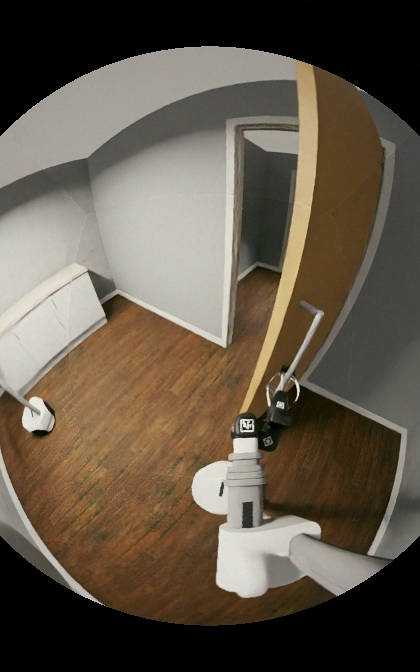

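Call:
execute_actions:
  actions:
    - {"r1":{"base":{"strafe_m":-0.2},"pace":"slow"},"r2":{"base":{"strafe_m":-0.6}}}
  cameras: []

Call:
execute_actions:
  actions:
    - {"r2":{"base":{"translate_m":-0.75}}}
  cameras: []

Call:
execute_actions:
  actions:
    - {"r2":{"base":{"rotate_rad":-1.57},"pace":"slow"}}
  cameras: ["r2_head_camera"]

Scene clock: 148.37 s.
r1.base_odometry: x=-0.982 y=+2.220 heading=-1.987 (m, m, rad; r1's odometry frame)
r1.turned_by_wheels: +0.000 (rad since the last result)
r1.turned_by_imu: -0.010 (rad since the last result)
r1.base_tilt: forward=+0.2 right=-0.2 (deg)
r1.lidar_m: 0.45 0.51 1.78 2.62 2.07 2.00 2.14 1.65 1.57 1.50 1.13 0.72
r1.base_status: done
r1.joint_positions: lift_m=+0.850 arm_m=+0.051 wrist_yaw_rad=+0.526 wrist_pitch_rad=-0.013 wrist_roll_rad=-0.017 gripper_m=-0.034
r1.joint_status: not commanded
r1.on_its_own: wrist_yaw_rad is off since a torque_fault, until you send "end_of_arm": "enable_torque" (your +0.000 is given up)
r1.motor_effort: lift_m=+19(19) arm_m=-5(6) wrist_yaw_rad=-1(1) wrist_pitch_rad=-5(5) wrist_roll_rad=+0(2) gripper_m=-19(30) wheel_0=+2(14) wheel_1=-1(8) wheel_2=+2(6) (%)
r1.hand_pose: x=+0.5152 y=+0.0692 z=+1.0321 quat_wxyz=(+0.966, -0.007, -0.009, +0.260) (m; r1's base frame)
r1.wrist_depth_mm: - - 240 246 251 256 262 / - - 239 246 250 256 260 / - - 239 245 249 256 259 / - - 238 244 250 255 259 / 1983 - 239 244 249 256 258 / - - 202 178 249 254 259 / 1983 151 236 174 247 253 257
r2.base_odometry: x=+0.950 y=-0.720 heading=+0.000 (m, m, rad; r2's odometry frame)
r2.turned_by_wheels: +0.000 (rad since the last result)
r2.turned_by_imu: -0.004 (rad since the last result)
r2.base_tilt: forward=+0.1 right=-0.2 (deg)
r2.lidar_m: 0.45 0.55 0.82 1.63 1.74 2.52 1.78 1.70 1.50 1.46 0.68 0.53
r2.base_status: done
r2.joint_positions: lift_m=+0.870 arm_m=+0.051 wrist_yaw_rad=+0.000 wrist_pitch_rad=+0.023 wrist_roll_rad=-0.006 gripper_m=+0.040
r2.joint_status: not commanded
r2.motor_effort: lift_m=+20(20) arm_m=-5(5) wrist_yaw_rad=-2(1) wrist_pitch_rad=-9(10) wrist_roll_rad=+4(5) gripper_m=-16(17) wheel_0=+2(6) wheel_1=+1(9) wheel_2=+0(0) (%)
r2.hand_pose: x=+0.5102 y=-0.0874 z=+1.0415 quat_wxyz=(+1.000, -0.003, +0.011, +0.000) (m; r2's base frame)
r2.wrist_depth_mm: 891 878 866 854 842 831 809 / 904 891 878 854 842 831 809 / 917 891 878 878 854 842 831 / 917 917 891 190 854 854 831 / 931 904 247 185 195 854 798 / 569 512 189 182 190 430 488 / 389 359 375 - 359 355 351
pictures: none
No camera images: the call's "cameras" was empty. Leave "cameras" out to get every camera's image.

Scene clock: 152.37 s.
r1.base_odometry: x=-0.982 y=+2.220 heading=-1.987 (m, m, rad; r1's odometry frame)
r1.turned_by_wheels: +0.000 (rad since the last result)
r1.turned_by_imu: -0.001 (rad since the last result)
r1.base_tilt: forward=+0.3 right=-0.3 (deg)
r1.lidar_m: 0.45 0.48 1.05 1.08 2.08 2.01 2.13 1.62 1.58 1.55 1.13 0.74
r1.base_status: not commanded
r1.joint_positions: lift_m=+0.850 arm_m=+0.051 wrist_yaw_rad=+0.526 wrist_pitch_rad=-0.013 wrist_roll_rad=-0.017 gripper_m=-0.034
r1.joint_status: not commanded
r1.on_its_own: wrist_yaw_rad is off since a torque_fault, until you send "end_of_arm": "enable_torque" (your +0.000 is given up)
r1.motor_effort: lift_m=+19(19) arm_m=-5(5) wrist_yaw_rad=-3(1) wrist_pitch_rad=-5(4) wrist_roll_rad=+0(0) gripper_m=-16(22) wheel_0=+2(2) wheel_1=+0(1) wheel_2=+2(2) (%)
r1.hand_pose: x=+0.5152 y=+0.0692 z=+1.0321 quat_wxyz=(+0.966, -0.007, -0.009, +0.260) (m; r1's base frame)
r1.wrist_depth_mm: - - 239 246 251 256 260 / - - 238 245 250 257 260 / - - 240 245 249 256 259 / - - 239 246 250 254 258 / - - 238 245 250 254 258 / - - 202 179 249 254 259 / 1983 151 237 174 248 254 257
r2.base_odometry: x=+0.200 y=-0.720 heading=+0.000 (m, m, rad; r2's odometry frame)
r2.turned_by_wheels: +0.000 (rad since the last result)
r2.turned_by_imu: +0.002 (rad since the last result)
r2.base_tilt: forward=+0.2 right=-0.1 (deg)
r2.lidar_m: 0.43 1.34 1.72 1.69 1.82 2.60 1.04 1.03 1.43 1.40 1.50 1.28
r2.base_status: done
r2.joint_positions: lift_m=+0.870 arm_m=+0.051 wrist_yaw_rad=+0.000 wrist_pitch_rad=+0.023 wrist_roll_rad=-0.006 gripper_m=+0.040
r2.joint_status: not commanded
r2.motor_effort: lift_m=+20(20) arm_m=-5(5) wrist_yaw_rad=-1(1) wrist_pitch_rad=-9(9) wrist_roll_rad=+4(4) gripper_m=-23(18) wheel_0=+1(5) wheel_1=+0(5) wheel_2=-2(8) (%)
r2.hand_pose: x=+0.5102 y=-0.0874 z=+1.0415 quat_wxyz=(+1.000, -0.003, +0.011, +0.000) (m; r2's base frame)
r2.wrist_depth_mm: 1661 1661 1576 1576 1576 1537 1499 / 1661 1618 1661 1576 1576 1537 1499 / 1661 1708 1618 1576 1576 1537 1499 / 1708 1708 1661 189 1576 1576 1537 / 1098 1078 247 185 195 976 960 / 1098 1078 189 182 191 991 960 / 1098 1098 1060 - 1025 1008 976
pictures: none
No camera images: the call's "cameras" was empty. Leave "cameras" out to get every camera's image.

Scene clock: 155.23 s.
r1.base_odometry: x=-0.982 y=+2.220 heading=-1.987 (m, m, rad; r1's odometry frame)
r1.turned_by_wheels: +0.000 (rad since the last result)
r1.turned_by_imu: -0.001 (rad since the last result)
r1.base_tilt: forward=+0.2 right=-0.2 (deg)
r1.lidar_m: 0.47 0.49 1.05 1.07 2.09 2.02 2.11 1.63 1.56 1.51 1.10 0.74
r1.base_status: not commanded
r1.joint_positions: lift_m=+0.850 arm_m=+0.051 wrist_yaw_rad=+0.526 wrist_pitch_rad=-0.013 wrist_roll_rad=-0.017 gripper_m=-0.034
r1.joint_status: not commanded
r1.on_its_own: wrist_yaw_rad is off since a torque_fault, until you send "end_of_arm": "enable_torque" (your +0.000 is given up)
r1.motor_effort: lift_m=+19(19) arm_m=-5(5) wrist_yaw_rad=-1(1) wrist_pitch_rad=-4(4) wrist_roll_rad=+0(0) gripper_m=-18(22) wheel_0=+2(2) wheel_1=+0(1) wheel_2=+2(2) (%)
r1.hand_pose: x=+0.5152 y=+0.0692 z=+1.0321 quat_wxyz=(+0.966, -0.007, -0.009, +0.260) (m; r1's base frame)
r1.wrist_depth_mm: - - 239 247 251 255 262 / - - 240 246 250 257 260 / - - 239 247 250 255 262 / - - 239 243 249 254 260 / 1983 - 240 245 249 254 259 / 1983 - 201 178 249 254 259 / 1983 151 237 174 247 253 258
r2.base_odometry: x=+0.200 y=-0.720 heading=-1.570 (m, m, rad; r2's odometry frame)
r2.turned_by_wheels: -1.570 (rad since the last result)
r2.turned_by_imu: -1.605 (rad since the last result)
r2.base_tilt: forward=+0.3 right=-0.3 (deg)
r2.lidar_m: 0.45 1.51 1.30 1.27 1.36 1.74 1.69 1.79 2.54 1.04 1.02 1.45
r2.base_status: done
r2.joint_positions: lift_m=+0.870 arm_m=+0.051 wrist_yaw_rad=+0.000 wrist_pitch_rad=+0.023 wrist_roll_rad=-0.006 gripper_m=+0.040
r2.joint_status: not commanded
r2.motor_effort: lift_m=+20(20) arm_m=-4(4) wrist_yaw_rad=+0(1) wrist_pitch_rad=-9(10) wrist_roll_rad=+4(4) gripper_m=-16(18) wheel_0=+1(8) wheel_1=+0(6) wheel_2=+0(5) (%)
r2.hand_pose: x=+0.5102 y=-0.0875 z=+1.0415 quat_wxyz=(+1.000, -0.003, +0.011, +0.000) (m; r2's base frame)
r2.wrist_depth_mm: 1182 1160 1138 1118 1118 - - / 1182 1160 1160 1118 1118 - - / 1205 1182 1160 1138 1138 - - / 1205 1182 1160 189 1138 - - / 1205 1205 247 185 195 - - / 1229 1229 189 182 191 - - / 1229 1229 1205 - 1205 - -
pictures: r2_head_camera
Images, in order (width x height): r2_head_camera 420x560.

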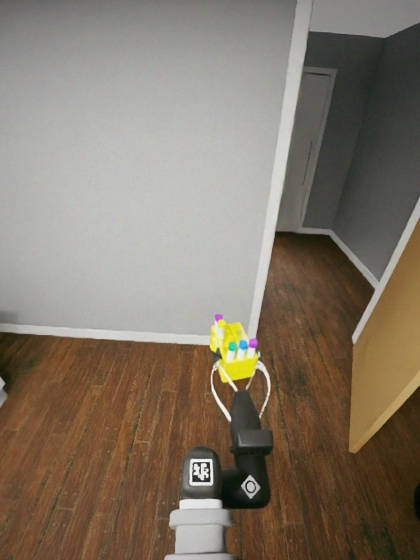

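Call:
execute_actions:
  actions:
    - {"r2":{"base":{"strafe_m":-0.55}},"r1":{"base":{"translate_m":-0.25},"pace":"slow"}}
  cameras: ["r2_head_camera"]

Call:
execute_actions:
  actions:
    - {"r2":{"base":{"translate_m":1.0}}}
  cameras: ["r2_head_camera"]

Scene clock: 161.37 s.
r1.base_odometry: x=-0.881 y=+2.448 heading=-1.987 (m, m, rad; r1's odometry frame)
r1.turned_by_wheels: +0.000 (rad since the last result)
r1.turned_by_imu: -0.570 (rad since the last result)
r1.base_tilt: forward=+0.3 right=-0.3 (deg)
r1.lidar_m: 0.43 0.41 0.49 0.40 0.43 1.92 1.83 1.90 1.70 1.65 1.74 1.34
r1.base_status: done
r1.joint_positions: lift_m=+0.850 arm_m=+0.052 wrist_yaw_rad=+0.416 wrist_pitch_rad=-0.010 wrist_roll_rad=-0.018 gripper_m=-0.034
r1.joint_status: not commanded
r1.on_its_own: wrist_yaw_rad is off since a torque_fault, until you send "end_of_arm": "enable_torque" (your +0.000 is given up)
r1.motor_effort: lift_m=+19(19) arm_m=-10(10) wrist_yaw_rad=-3(1) wrist_pitch_rad=-15(40) wrist_roll_rad=+1(3) gripper_m=-30(33) wheel_0=-5(21) wheel_1=-6(30) wheel_2=+10(14) (%)
r1.hand_pose: x=+0.5219 y=+0.0366 z=+1.0310 quat_wxyz=(+0.978, -0.008, -0.007, +0.206) (m; r1's base frame)
r1.wrist_depth_mm: 163 170 222 266 535 878 831 / 163 170 222 265 525 866 842 / 166 171 220 263 521 878 831 / 166 169 220 263 517 878 831 / 809 169 219 262 504 878 831 / 165 168 193 181 427 878 854 / 165 151 199 177 455 854 831
r2.base_odometry: x=-0.350 y=-0.721 heading=-1.570 (m, m, rad; r2's odometry frame)
r2.turned_by_wheels: +0.000 (rad since the last result)
r2.turned_by_imu: -0.004 (rad since the last result)
r2.base_tilt: forward=+0.0 right=-0.1 (deg)
r2.lidar_m: 0.46 1.46 1.86 1.82 1.96 1.76 1.73 1.82 2.30 0.39 0.41 0.70
r2.base_status: done
r2.joint_positions: lift_m=+0.870 arm_m=+0.051 wrist_yaw_rad=+0.000 wrist_pitch_rad=+0.023 wrist_roll_rad=-0.006 gripper_m=+0.040
r2.joint_status: not commanded
r2.motor_effort: lift_m=+20(20) arm_m=-5(5) wrist_yaw_rad=+1(0) wrist_pitch_rad=-9(10) wrist_roll_rad=+4(4) gripper_m=-17(17) wheel_0=+0(10) wheel_1=+2(8) wheel_2=-1(1) (%)
r2.hand_pose: x=+0.5102 y=-0.0874 z=+1.0415 quat_wxyz=(+1.000, -0.003, +0.011, +0.000) (m; r2's base frame)
r2.wrist_depth_mm: 1138 1118 1118 - - - 750 / 1138 1138 1118 - - - 759 / 1138 1138 1118 - - - 768 / 1160 1160 1118 189 - - 778 / 1182 1160 247 186 195 - 788 / 1182 1160 189 182 191 1042 788 / 1205 1182 1160 - - 1921 798
pictures: r2_head_camera
Images, in order (width x height): r2_head_camera 420x560.

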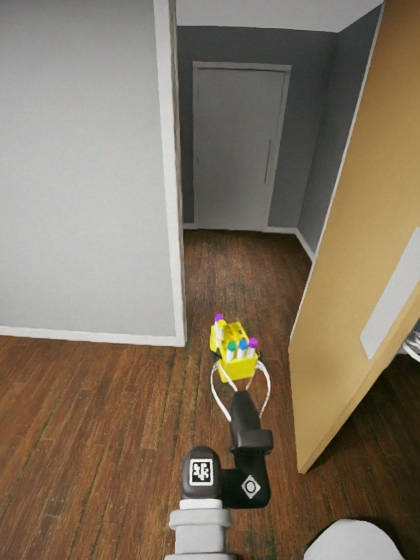

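Scene clock: 166.17 s.
r1.base_odometry: x=-0.881 y=+2.448 heading=-1.987 (m, m, rad; r1's odometry frame)
r1.turned_by_wheels: +0.000 (rad since the last result)
r1.turned_by_imu: -0.002 (rad since the last result)
r1.base_tilt: forward=+0.3 right=-0.2 (deg)
r1.lidar_m: 0.41 0.42 0.95 2.41 2.51 1.94 1.85 1.95 1.75 1.64 1.74 1.34
r1.base_status: not commanded
r1.joint_positions: lift_m=+0.850 arm_m=+0.052 wrist_yaw_rad=+0.416 wrist_pitch_rad=-0.010 wrist_roll_rad=-0.018 gripper_m=-0.034
r1.joint_status: not commanded
r1.on_its_own: wrist_yaw_rad is off since a torque_fault, until you send "end_of_arm": "enable_torque" (your +0.000 is given up)
r1.motor_effort: lift_m=+19(19) arm_m=-10(10) wrist_yaw_rad=-4(1) wrist_pitch_rad=-15(15) wrist_roll_rad=+1(1) gripper_m=-24(27) wheel_0=-5(5) wheel_1=-6(6) wheel_2=+10(10) (%)
r1.hand_pose: x=+0.5219 y=+0.0366 z=+1.0310 quat_wxyz=(+0.978, -0.008, -0.007, +0.206) (m; r1's base frame)
r1.wrist_depth_mm: 163 170 222 267 535 891 820 / 163 171 222 265 525 878 842 / 165 171 221 264 525 878 831 / 166 170 220 264 512 878 820 / 798 169 220 263 517 891 842 / 165 168 193 182 430 878 842 / 165 152 199 177 459 854 820
r2.base_odometry: x=-0.349 y=-1.721 heading=-1.569 (m, m, rad; r2's odometry frame)
r2.turned_by_wheels: +0.000 (rad since the last result)
r2.turned_by_imu: -0.008 (rad since the last result)
r2.base_tilt: forward=+0.3 right=+0.0 (deg)
r2.lidar_m: 0.46 0.41 0.60 1.77 1.87 2.82 2.72 0.88 0.57 0.57 0.66 1.94
r2.base_status: done
r2.joint_positions: lift_m=+0.870 arm_m=+0.051 wrist_yaw_rad=+0.000 wrist_pitch_rad=+0.023 wrist_roll_rad=-0.006 gripper_m=+0.040
r2.joint_status: not commanded
r2.motor_effort: lift_m=+20(20) arm_m=-5(5) wrist_yaw_rad=+0(0) wrist_pitch_rad=-10(9) wrist_roll_rad=+5(5) gripper_m=-18(20) wheel_0=+0(2) wheel_1=+1(5) wheel_2=+0(9) (%)
r2.hand_pose: x=+0.5102 y=-0.0874 z=+1.0415 quat_wxyz=(+1.000, -0.003, +0.011, +0.000) (m; r2's base frame)
r2.wrist_depth_mm: 1118 1618 - - - - 1808 / 1118 1618 - - - - 1808 / 1098 1576 - - - - 1863 / 1098 1576 - 190 - - 1863 / 1078 1576 247 185 195 - 1863 / 1078 1366 189 182 191 - 1921 / 1078 1366 - - - - 1863
pictures: r2_head_camera
Images, in order (width x height): r2_head_camera 420x560.

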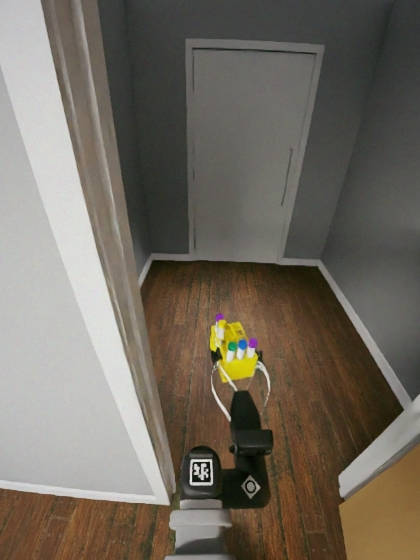

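Call:
execute_actions:
  actions:
    - {"r2":{"base":{"strafe_m":-0.28}}}
  cameras: []

Call:
execute_actions:
  actions:
    - {"r2":{"base":{"translate_m":1.4}}}
  cameras: ["r2_head_camera"]

Call:
execute_actions:
  actions:
    - {"r2":{"base":{"rotate_rad":3.14},"pace":"slow"},"r1":{"joints":{"gripper_m":0.13}}}
  cameras: []

Call:
execute_actions:
  actions:
    - {"r2":{"base":{"translate_m":-2.0}},"r1":{"base":{"translate_m":-0.4}}}
  cameras: ["r2_head_left_camera","r1_head_left_camera"]

Scene clock: 169.73 s.
r1.base_odometry: x=-0.881 y=+2.448 heading=-1.987 (m, m, rad; r1's odometry frame)
r1.turned_by_wheels: +0.000 (rad since the last result)
r1.turned_by_imu: -0.001 (rad since the last result)
r1.base_tilt: forward=+0.3 right=-0.2 (deg)
r1.lidar_m: 0.42 0.43 1.78 2.41 2.50 1.93 1.83 1.92 1.72 1.65 1.75 1.32
r1.base_status: not commanded
r1.joint_positions: lift_m=+0.850 arm_m=+0.052 wrist_yaw_rad=+0.416 wrist_pitch_rad=-0.010 wrist_roll_rad=-0.018 gripper_m=-0.034
r1.joint_status: not commanded
r1.on_its_own: wrist_yaw_rad is off since a torque_fault, until you send "end_of_arm": "enable_torque" (your +0.000 is given up)
r1.motor_effort: lift_m=+19(19) arm_m=-10(10) wrist_yaw_rad=-1(1) wrist_pitch_rad=-14(16) wrist_roll_rad=+1(1) gripper_m=-27(26) wheel_0=-5(5) wheel_1=-6(6) wheel_2=+10(10) (%)
r1.hand_pose: x=+0.5219 y=+0.0366 z=+1.0310 quat_wxyz=(+0.978, -0.008, -0.007, +0.206) (m; r1's base frame)
r1.wrist_depth_mm: 163 170 221 267 530 891 820 / 163 171 221 267 535 878 831 / 165 171 220 265 521 891 831 / 166 170 220 263 512 866 831 / 809 169 220 262 504 891 842 / 165 168 193 181 424 866 842 / 165 151 200 177 459 866 831
r2.base_odometry: x=-0.629 y=-1.721 heading=-1.569 (m, m, rad; r2's odometry frame)
r2.turned_by_wheels: +0.000 (rad since the last result)
r2.turned_by_imu: -0.003 (rad since the last result)
r2.base_tilt: forward=+0.0 right=+0.0 (deg)
r2.lidar_m: 0.44 0.58 0.56 1.85 2.16 2.82 0.80 0.37 0.28 0.29 0.34 0.58
r2.base_status: done
r2.joint_positions: lift_m=+0.870 arm_m=+0.051 wrist_yaw_rad=+0.000 wrist_pitch_rad=+0.023 wrist_roll_rad=-0.006 gripper_m=+0.040
r2.joint_status: not commanded
r2.motor_effort: lift_m=+20(20) arm_m=-5(5) wrist_yaw_rad=+1(1) wrist_pitch_rad=-9(9) wrist_roll_rad=+4(4) gripper_m=-19(17) wheel_0=-1(8) wheel_1=+0(8) wheel_2=+0(0) (%)
r2.hand_pose: x=+0.5102 y=-0.0874 z=+1.0415 quat_wxyz=(+1.000, -0.003, +0.011, +0.000) (m; r2's base frame)
r2.wrist_depth_mm: 1499 - - - - - 1397 / 1464 - - - - - 1430 / 1499 - - - - - 1430 / 1464 - - 190 - - 1430 / 1430 - 247 186 195 - 1464 / 1430 1808 189 182 191 1863 1464 / 1430 1808 - - - 1983 1499
pictures: none
No camera images: the call's "cameras" was empty. Leave "cameras" out to get every camera's image.

Scene clock: 175.87 s.
r1.base_odometry: x=-0.881 y=+2.448 heading=-1.987 (m, m, rad; r1's odometry frame)
r1.turned_by_wheels: +0.000 (rad since the last result)
r1.turned_by_imu: -0.002 (rad since the last result)
r1.base_tilt: forward=+0.3 right=-0.2 (deg)
r1.lidar_m: 0.40 0.44 1.80 2.40 2.51 1.93 1.84 1.90 1.74 1.65 1.75 1.34
r1.base_status: not commanded
r1.joint_positions: lift_m=+0.850 arm_m=+0.052 wrist_yaw_rad=+0.416 wrist_pitch_rad=-0.010 wrist_roll_rad=-0.018 gripper_m=-0.034
r1.joint_status: not commanded
r1.on_its_own: wrist_yaw_rad is off since a torque_fault, until you send "end_of_arm": "enable_torque" (your +0.000 is given up)
r1.motor_effort: lift_m=+19(19) arm_m=-10(10) wrist_yaw_rad=-2(1) wrist_pitch_rad=-15(15) wrist_roll_rad=+1(1) gripper_m=-26(29) wheel_0=-5(5) wheel_1=-6(6) wheel_2=+10(11) (%)
r1.hand_pose: x=+0.5219 y=+0.0366 z=+1.0310 quat_wxyz=(+0.978, -0.008, -0.007, +0.206) (m; r1's base frame)
r1.wrist_depth_mm: 163 171 223 265 535 878 820 / 163 171 221 266 530 891 820 / 165 171 220 265 521 891 831 / 165 170 220 263 512 878 831 / 809 169 220 263 512 891 820 / 164 169 194 182 427 878 831 / 165 151 200 177 462 854 820
r2.base_odometry: x=-0.627 y=-3.121 heading=-1.570 (m, m, rad; r2's odometry frame)
r2.turned_by_wheels: +0.000 (rad since the last result)
r2.turned_by_imu: -0.011 (rad since the last result)
r2.base_tilt: forward=+0.1 right=-0.1 (deg)
r2.lidar_m: 0.46 1.35 1.00 0.97 1.03 0.94 1.38 0.97 1.11 1.06 1.13 1.34
r2.base_status: done
r2.joint_positions: lift_m=+0.870 arm_m=+0.051 wrist_yaw_rad=+0.000 wrist_pitch_rad=+0.023 wrist_roll_rad=-0.006 gripper_m=+0.040
r2.joint_status: not commanded
r2.motor_effort: lift_m=+20(20) arm_m=-5(5) wrist_yaw_rad=-1(1) wrist_pitch_rad=-9(10) wrist_roll_rad=+4(4) gripper_m=-21(19) wheel_0=-1(3) wheel_1=-1(5) wheel_2=+2(8) (%)
r2.hand_pose: x=+0.5102 y=-0.0874 z=+1.0415 quat_wxyz=(+1.000, -0.003, +0.011, +0.000) (m; r2's base frame)
r2.wrist_depth_mm: 1042 1060 1042 1008 1008 1008 1008 / 1078 1060 1042 1042 1025 1008 991 / 1078 1060 1060 1042 1025 1025 1008 / 1098 1078 1060 189 1042 1025 1025 / 1098 1098 247 186 194 1042 1042 / 1118 1098 189 182 190 1025 1042 / 1118 1098 1098 - 1060 1060 1060
pictures: r2_head_camera
Images, in order (width x height): r2_head_camera 420x560.

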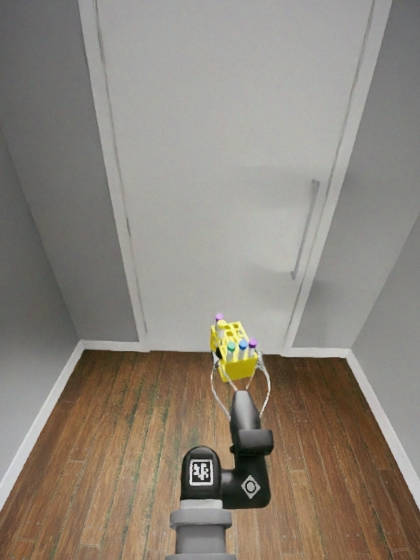

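Scene clock: 180.30 s.
r1.base_odometry: x=-0.881 y=+2.448 heading=-1.987 (m, m, rad; r1's odometry frame)
r1.turned_by_wheels: +0.000 (rad since the last result)
r1.turned_by_imu: -0.002 (rad since the last result)
r1.base_tilt: forward=+0.2 right=-0.3 (deg)
r1.lidar_m: 1.24 1.32 1.79 2.42 2.50 1.95 1.82 1.92 1.73 1.64 1.74 1.33
r1.base_status: not commanded
r1.joint_positions: lift_m=+0.850 arm_m=+0.051 wrist_yaw_rad=+0.546 wrist_pitch_rad=-0.013 wrist_roll_rad=-0.017 gripper_m=+0.130
r1.joint_status: all done
r1.on_its_own: wrist_yaw_rad is off since a torque_fault, until you send "end_of_arm": "enable_torque" (your +0.000 is given up)
r1.motor_effort: lift_m=+19(19) arm_m=-5(10) wrist_yaw_rad=+1(1) wrist_pitch_rad=-6(14) wrist_roll_rad=+0(1) gripper_m=+0(26) wheel_0=-1(5) wheel_1=-1(6) wheel_2=+0(10) (%)
r1.hand_pose: x=+0.5137 y=+0.0750 z=+1.0319 quat_wxyz=(+0.963, -0.007, -0.008, +0.269) (m; r1's base frame)
r1.wrist_depth_mm: 1756 1499 1308 1138 991 878 798 / 1756 1499 1281 1118 991 891 809 / 1808 1576 1255 1138 1008 904 809 / 1863 1537 1255 1138 1008 891 831 / 1808 1499 1281 1138 976 878 798 / 1921 208 1281 1098 214 866 798 / 1808 1499 1229 149 991 854 809
r2.base_odometry: x=-0.627 y=-3.121 heading=+1.570 (m, m, rad; r2's odometry frame)
r2.turned_by_wheels: +3.140 (rad since the last result)
r2.turned_by_imu: +3.205 (rad since the last result)
r2.base_tilt: forward=+0.1 right=-0.1 (deg)
r2.lidar_m: 0.45 0.98 1.10 1.07 1.14 1.37 1.33 1.31 1.00 0.97 1.03 0.91
r2.base_status: done
r2.joint_positions: lift_m=+0.870 arm_m=+0.051 wrist_yaw_rad=+0.000 wrist_pitch_rad=+0.023 wrist_roll_rad=-0.006 gripper_m=+0.040
r2.joint_status: not commanded
r2.motor_effort: lift_m=+20(20) arm_m=-5(5) wrist_yaw_rad=-1(0) wrist_pitch_rad=-10(9) wrist_roll_rad=+4(4) gripper_m=-15(19) wheel_0=-2(6) wheel_1=-2(4) wheel_2=-1(5) (%)
r2.hand_pose: x=+0.5102 y=-0.0874 z=+1.0415 quat_wxyz=(+1.000, -0.003, +0.011, +0.000) (m; r2's base frame)
r2.wrist_depth_mm: 699 691 676 668 654 640 549 / 699 691 683 668 654 647 559 / 691 699 691 676 661 647 559 / 683 699 699 190 668 661 569 / 691 707 247 186 195 668 569 / 699 715 189 182 191 634 580 / 691 732 715 - 683 676 580
pictures: none
No camera images: the call's "cameras" was empty. Leave "cameras" out to get every camera's image.

Scene clock: 187.10 s.
r1.base_odometry: x=-0.719 y=+2.814 heading=-1.987 (m, m, rad; r1's odometry frame)
r1.turned_by_wheels: +0.000 (rad since the last result)
r1.turned_by_imu: +0.000 (rad since the last result)
r1.base_tilt: forward=+0.2 right=-0.2 (deg)
r1.lidar_m: 1.67 1.72 2.36 2.42 2.08 1.51 1.43 1.53 1.75 1.63 1.73 1.73
r1.base_status: done
r1.joint_positions: lift_m=+0.850 arm_m=+0.051 wrist_yaw_rad=+0.546 wrist_pitch_rad=-0.013 wrist_roll_rad=-0.017 gripper_m=+0.130
r1.joint_status: not commanded
r1.on_its_own: wrist_yaw_rad is off since a torque_fault, until you send "end_of_arm": "enable_torque" (your +0.000 is given up)
r1.motor_effort: lift_m=+19(19) arm_m=-5(5) wrist_yaw_rad=+1(1) wrist_pitch_rad=-7(6) wrist_roll_rad=+0(1) gripper_m=+1(4) wheel_0=+0(6) wheel_1=+1(4) wheel_2=+0(8) (%)
r1.hand_pose: x=+0.5137 y=+0.0750 z=+1.0319 quat_wxyz=(+0.963, -0.007, -0.009, +0.269) (m; r1's base frame)
r1.wrist_depth_mm: - - 1863 1576 1366 1255 1160 / - - 1863 1537 1464 1255 1160 / - - 1808 1576 1366 1308 1160 / - - 1808 1576 1430 1281 1160 / - - 1808 1537 1397 1255 1160 / - 208 1756 1576 214 1229 1138 / - - 1863 148 1430 1205 1182
r2.base_odometry: x=-0.655 y=-4.424 heading=+1.539 (m, m, rad; r2's odometry frame)
r2.turned_by_wheels: -0.031 (rad since the last result)
r2.turned_by_imu: -0.219 (rad since the last result)
r2.base_tilt: forward=+0.2 right=-0.1 (deg)
r2.lidar_m: 0.48 1.85 1.18 1.07 0.40 0.25 0.25 0.25 0.27 0.52 0.96 1.18
r2.base_status: translate_m contact_stop (by the wheels' count: -1.304 of -2.000)
r2.joint_positions: lift_m=+0.870 arm_m=+0.050 wrist_yaw_rad=+0.000 wrist_pitch_rad=+0.023 wrist_roll_rad=-0.006 gripper_m=+0.040
r2.joint_status: not commanded
r2.on_its_own: the wheels are slack since a contact_stop
r2.motor_effort: lift_m=+19(20) arm_m=-2(5) wrist_yaw_rad=+0(18) wrist_pitch_rad=-9(15) wrist_roll_rad=+3(5) gripper_m=-9(17) wheel_0=+0(30) wheel_1=+0(30) wheel_2=+0(34) (%)
r2.hand_pose: x=+0.5096 y=-0.0874 z=+1.0415 quat_wxyz=(+1.000, -0.003, +0.011, +0.000) (m; r2's base frame)
r2.wrist_depth_mm: 1537 1618 1708 1756 1756 1336 976 / 1576 1661 1756 1756 1756 1366 976 / 1537 1661 1756 1756 1756 1366 991 / 1576 1661 1756 198 1808 1397 1008 / 1618 1708 196 193 198 1397 1008 / 1576 1618 184 189 197 1281 1008 / 1618 1661 1756 - 1863 1430 1025
pictures: r1_head_left_camera, r2_head_left_camera
Images, in order (width x height): r1_head_left_camera 420x672, r2_head_left_camera 420x672.

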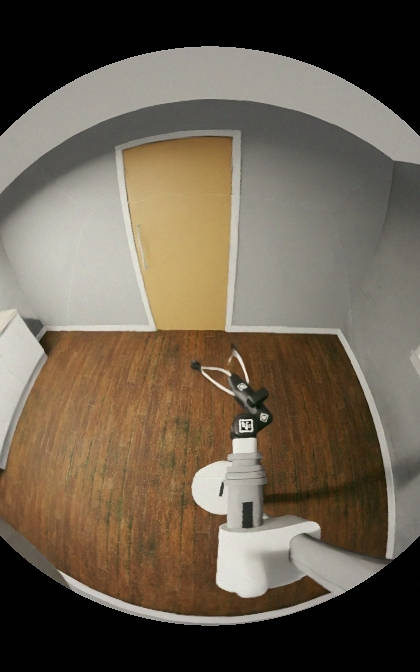

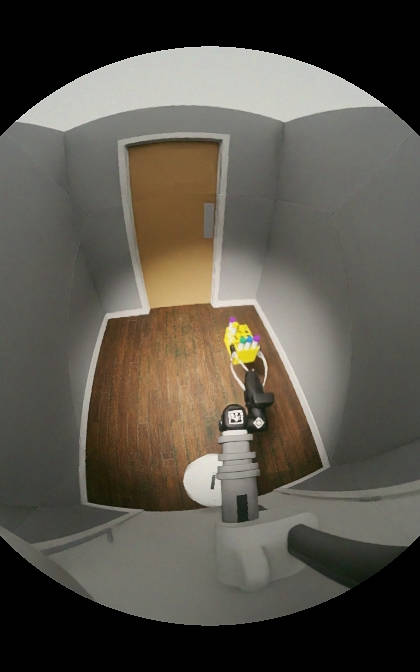

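Call:
execute_actions:
  actions:
    - {"r2":{"base":{"translate_m":0.9},"joints":{"gripper_m":0.02},"pace":"slow"},"r1":{"end_of_arm":"enable_torque"}}
  cameras: []

Call:
execute_actions:
  actions:
    - {"r2":{"base":{"rotate_rad":-2.95},"pace":"slow"},"r1":{"base":{"translate_m":-0.6},"joints":{"wrist_yaw_rad":0}}}
  cameras: ["r2_head_left_camera","r2_wrist_camera"]

action 0: r2: "base": translate_m = 0.9 would last too long for one action: at the pace "slow" translate_m can be at most 0.766 in either direction: name a faster pace, or command the rest in another action

Scene clock: 193.67 s.
torque_fault: r2.wrist_yaw_rad switched itself off since the last result.
r1.base_odometry: x=-0.476 y=+3.363 heading=-1.987 (m, m, rad; r1's odometry frame)
r1.turned_by_wheels: +0.000 (rad since the last result)
r1.turned_by_imu: +0.000 (rad since the last result)
r1.base_tilt: forward=+0.2 right=-0.3 (deg)
r1.lidar_m: 2.25 2.29 2.50 2.41 1.21 0.87 0.84 0.89 1.21 1.68 1.72 2.35
r1.base_status: done
r1.joint_positions: lift_m=+0.850 arm_m=+0.051 wrist_yaw_rad=+0.546 wrist_pitch_rad=-0.013 wrist_roll_rad=-0.017 gripper_m=+0.130
r1.joint_status: wrist_yaw_rad torque_fault (moved +0.000 of -0.546)
r1.on_its_own: wrist_yaw_rad is off since a torque_fault, until you send "end_of_arm": "enable_torque" (your +0.000 is given up)
r1.motor_effort: lift_m=+19(19) arm_m=-5(5) wrist_yaw_rad=+1(4) wrist_pitch_rad=-6(5) wrist_roll_rad=+0(0) gripper_m=-1(2) wheel_0=+1(4) wheel_1=+2(8) wheel_2=+1(7) (%)
r1.hand_pose: x=+0.5137 y=+0.0750 z=+1.0319 quat_wxyz=(+0.963, -0.007, -0.009, +0.269) (m; r1's base frame)
r1.wrist_depth_mm: - - - - - 1756 1661 / - - - - - 1863 1661 / - - - - - 1808 1661 / - - - - - 1808 1708 / - - - - - 1808 1661 / - 207 - - 214 1808 1708 / - - - 149 1983 1708 1661
r2.base_odometry: x=-0.657 y=-4.424 heading=-1.411 (m, m, rad; r2's odometry frame)
r2.turned_by_wheels: -2.950 (rad since the last result)
r2.turned_by_imu: -3.048 (rad since the last result)
r2.base_tilt: forward=+0.2 right=-0.1 (deg)
r2.lidar_m: 0.32 0.34 0.37 0.97 1.02 1.41 1.92 1.52 1.11 1.05 0.48 0.34
r2.base_status: done
r2.joint_positions: lift_m=+0.870 arm_m=+0.049 wrist_yaw_rad=+1.705 wrist_pitch_rad=+0.023 wrist_roll_rad=-0.006 gripper_m=+0.040
r2.joint_status: not commanded
r2.on_its_own: wrist_yaw_rad is off since a torque_fault, until you send "end_of_arm": "enable_torque" (your +0.000 is given up)
r2.motor_effort: lift_m=+19(21) arm_m=+3(10) wrist_yaw_rad=+0(100) wrist_pitch_rad=-10(14) wrist_roll_rad=+3(5) gripper_m=-11(13) wheel_0=-1(33) wheel_1=+0(23) wheel_2=+0(20) (%)
r2.hand_pose: x=+0.2683 y=+0.2975 z=+1.0415 quat_wxyz=(+0.658, -0.011, +0.005, +0.753) (m; r2's base frame)
r2.wrist_depth_mm: 1008 976 946 917 389 143 - / 1025 976 960 931 394 145 - / 1042 1008 960 946 397 147 - / 1042 991 262 203 362 149 - / 1042 1025 226 195 248 151 - / 1060 1025 182 186 200 140 - / 1098 1042 1025 - 317 157 -
pictures: r2_head_left_camera, r2_wrist_camera
Images, in order (width x height): r2_head_left_camera 420x672, r2_wrist_camera 616x392.

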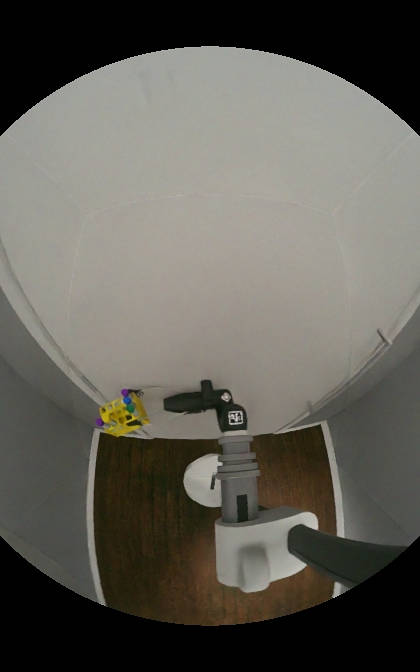

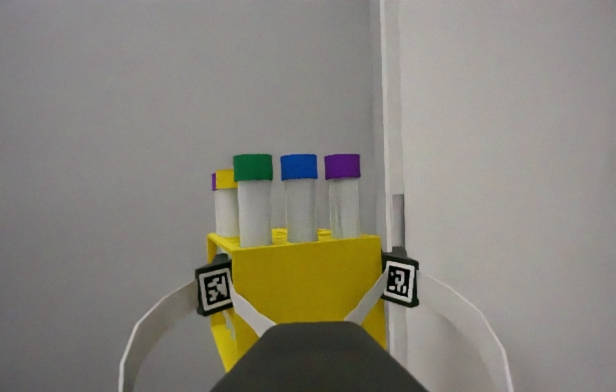

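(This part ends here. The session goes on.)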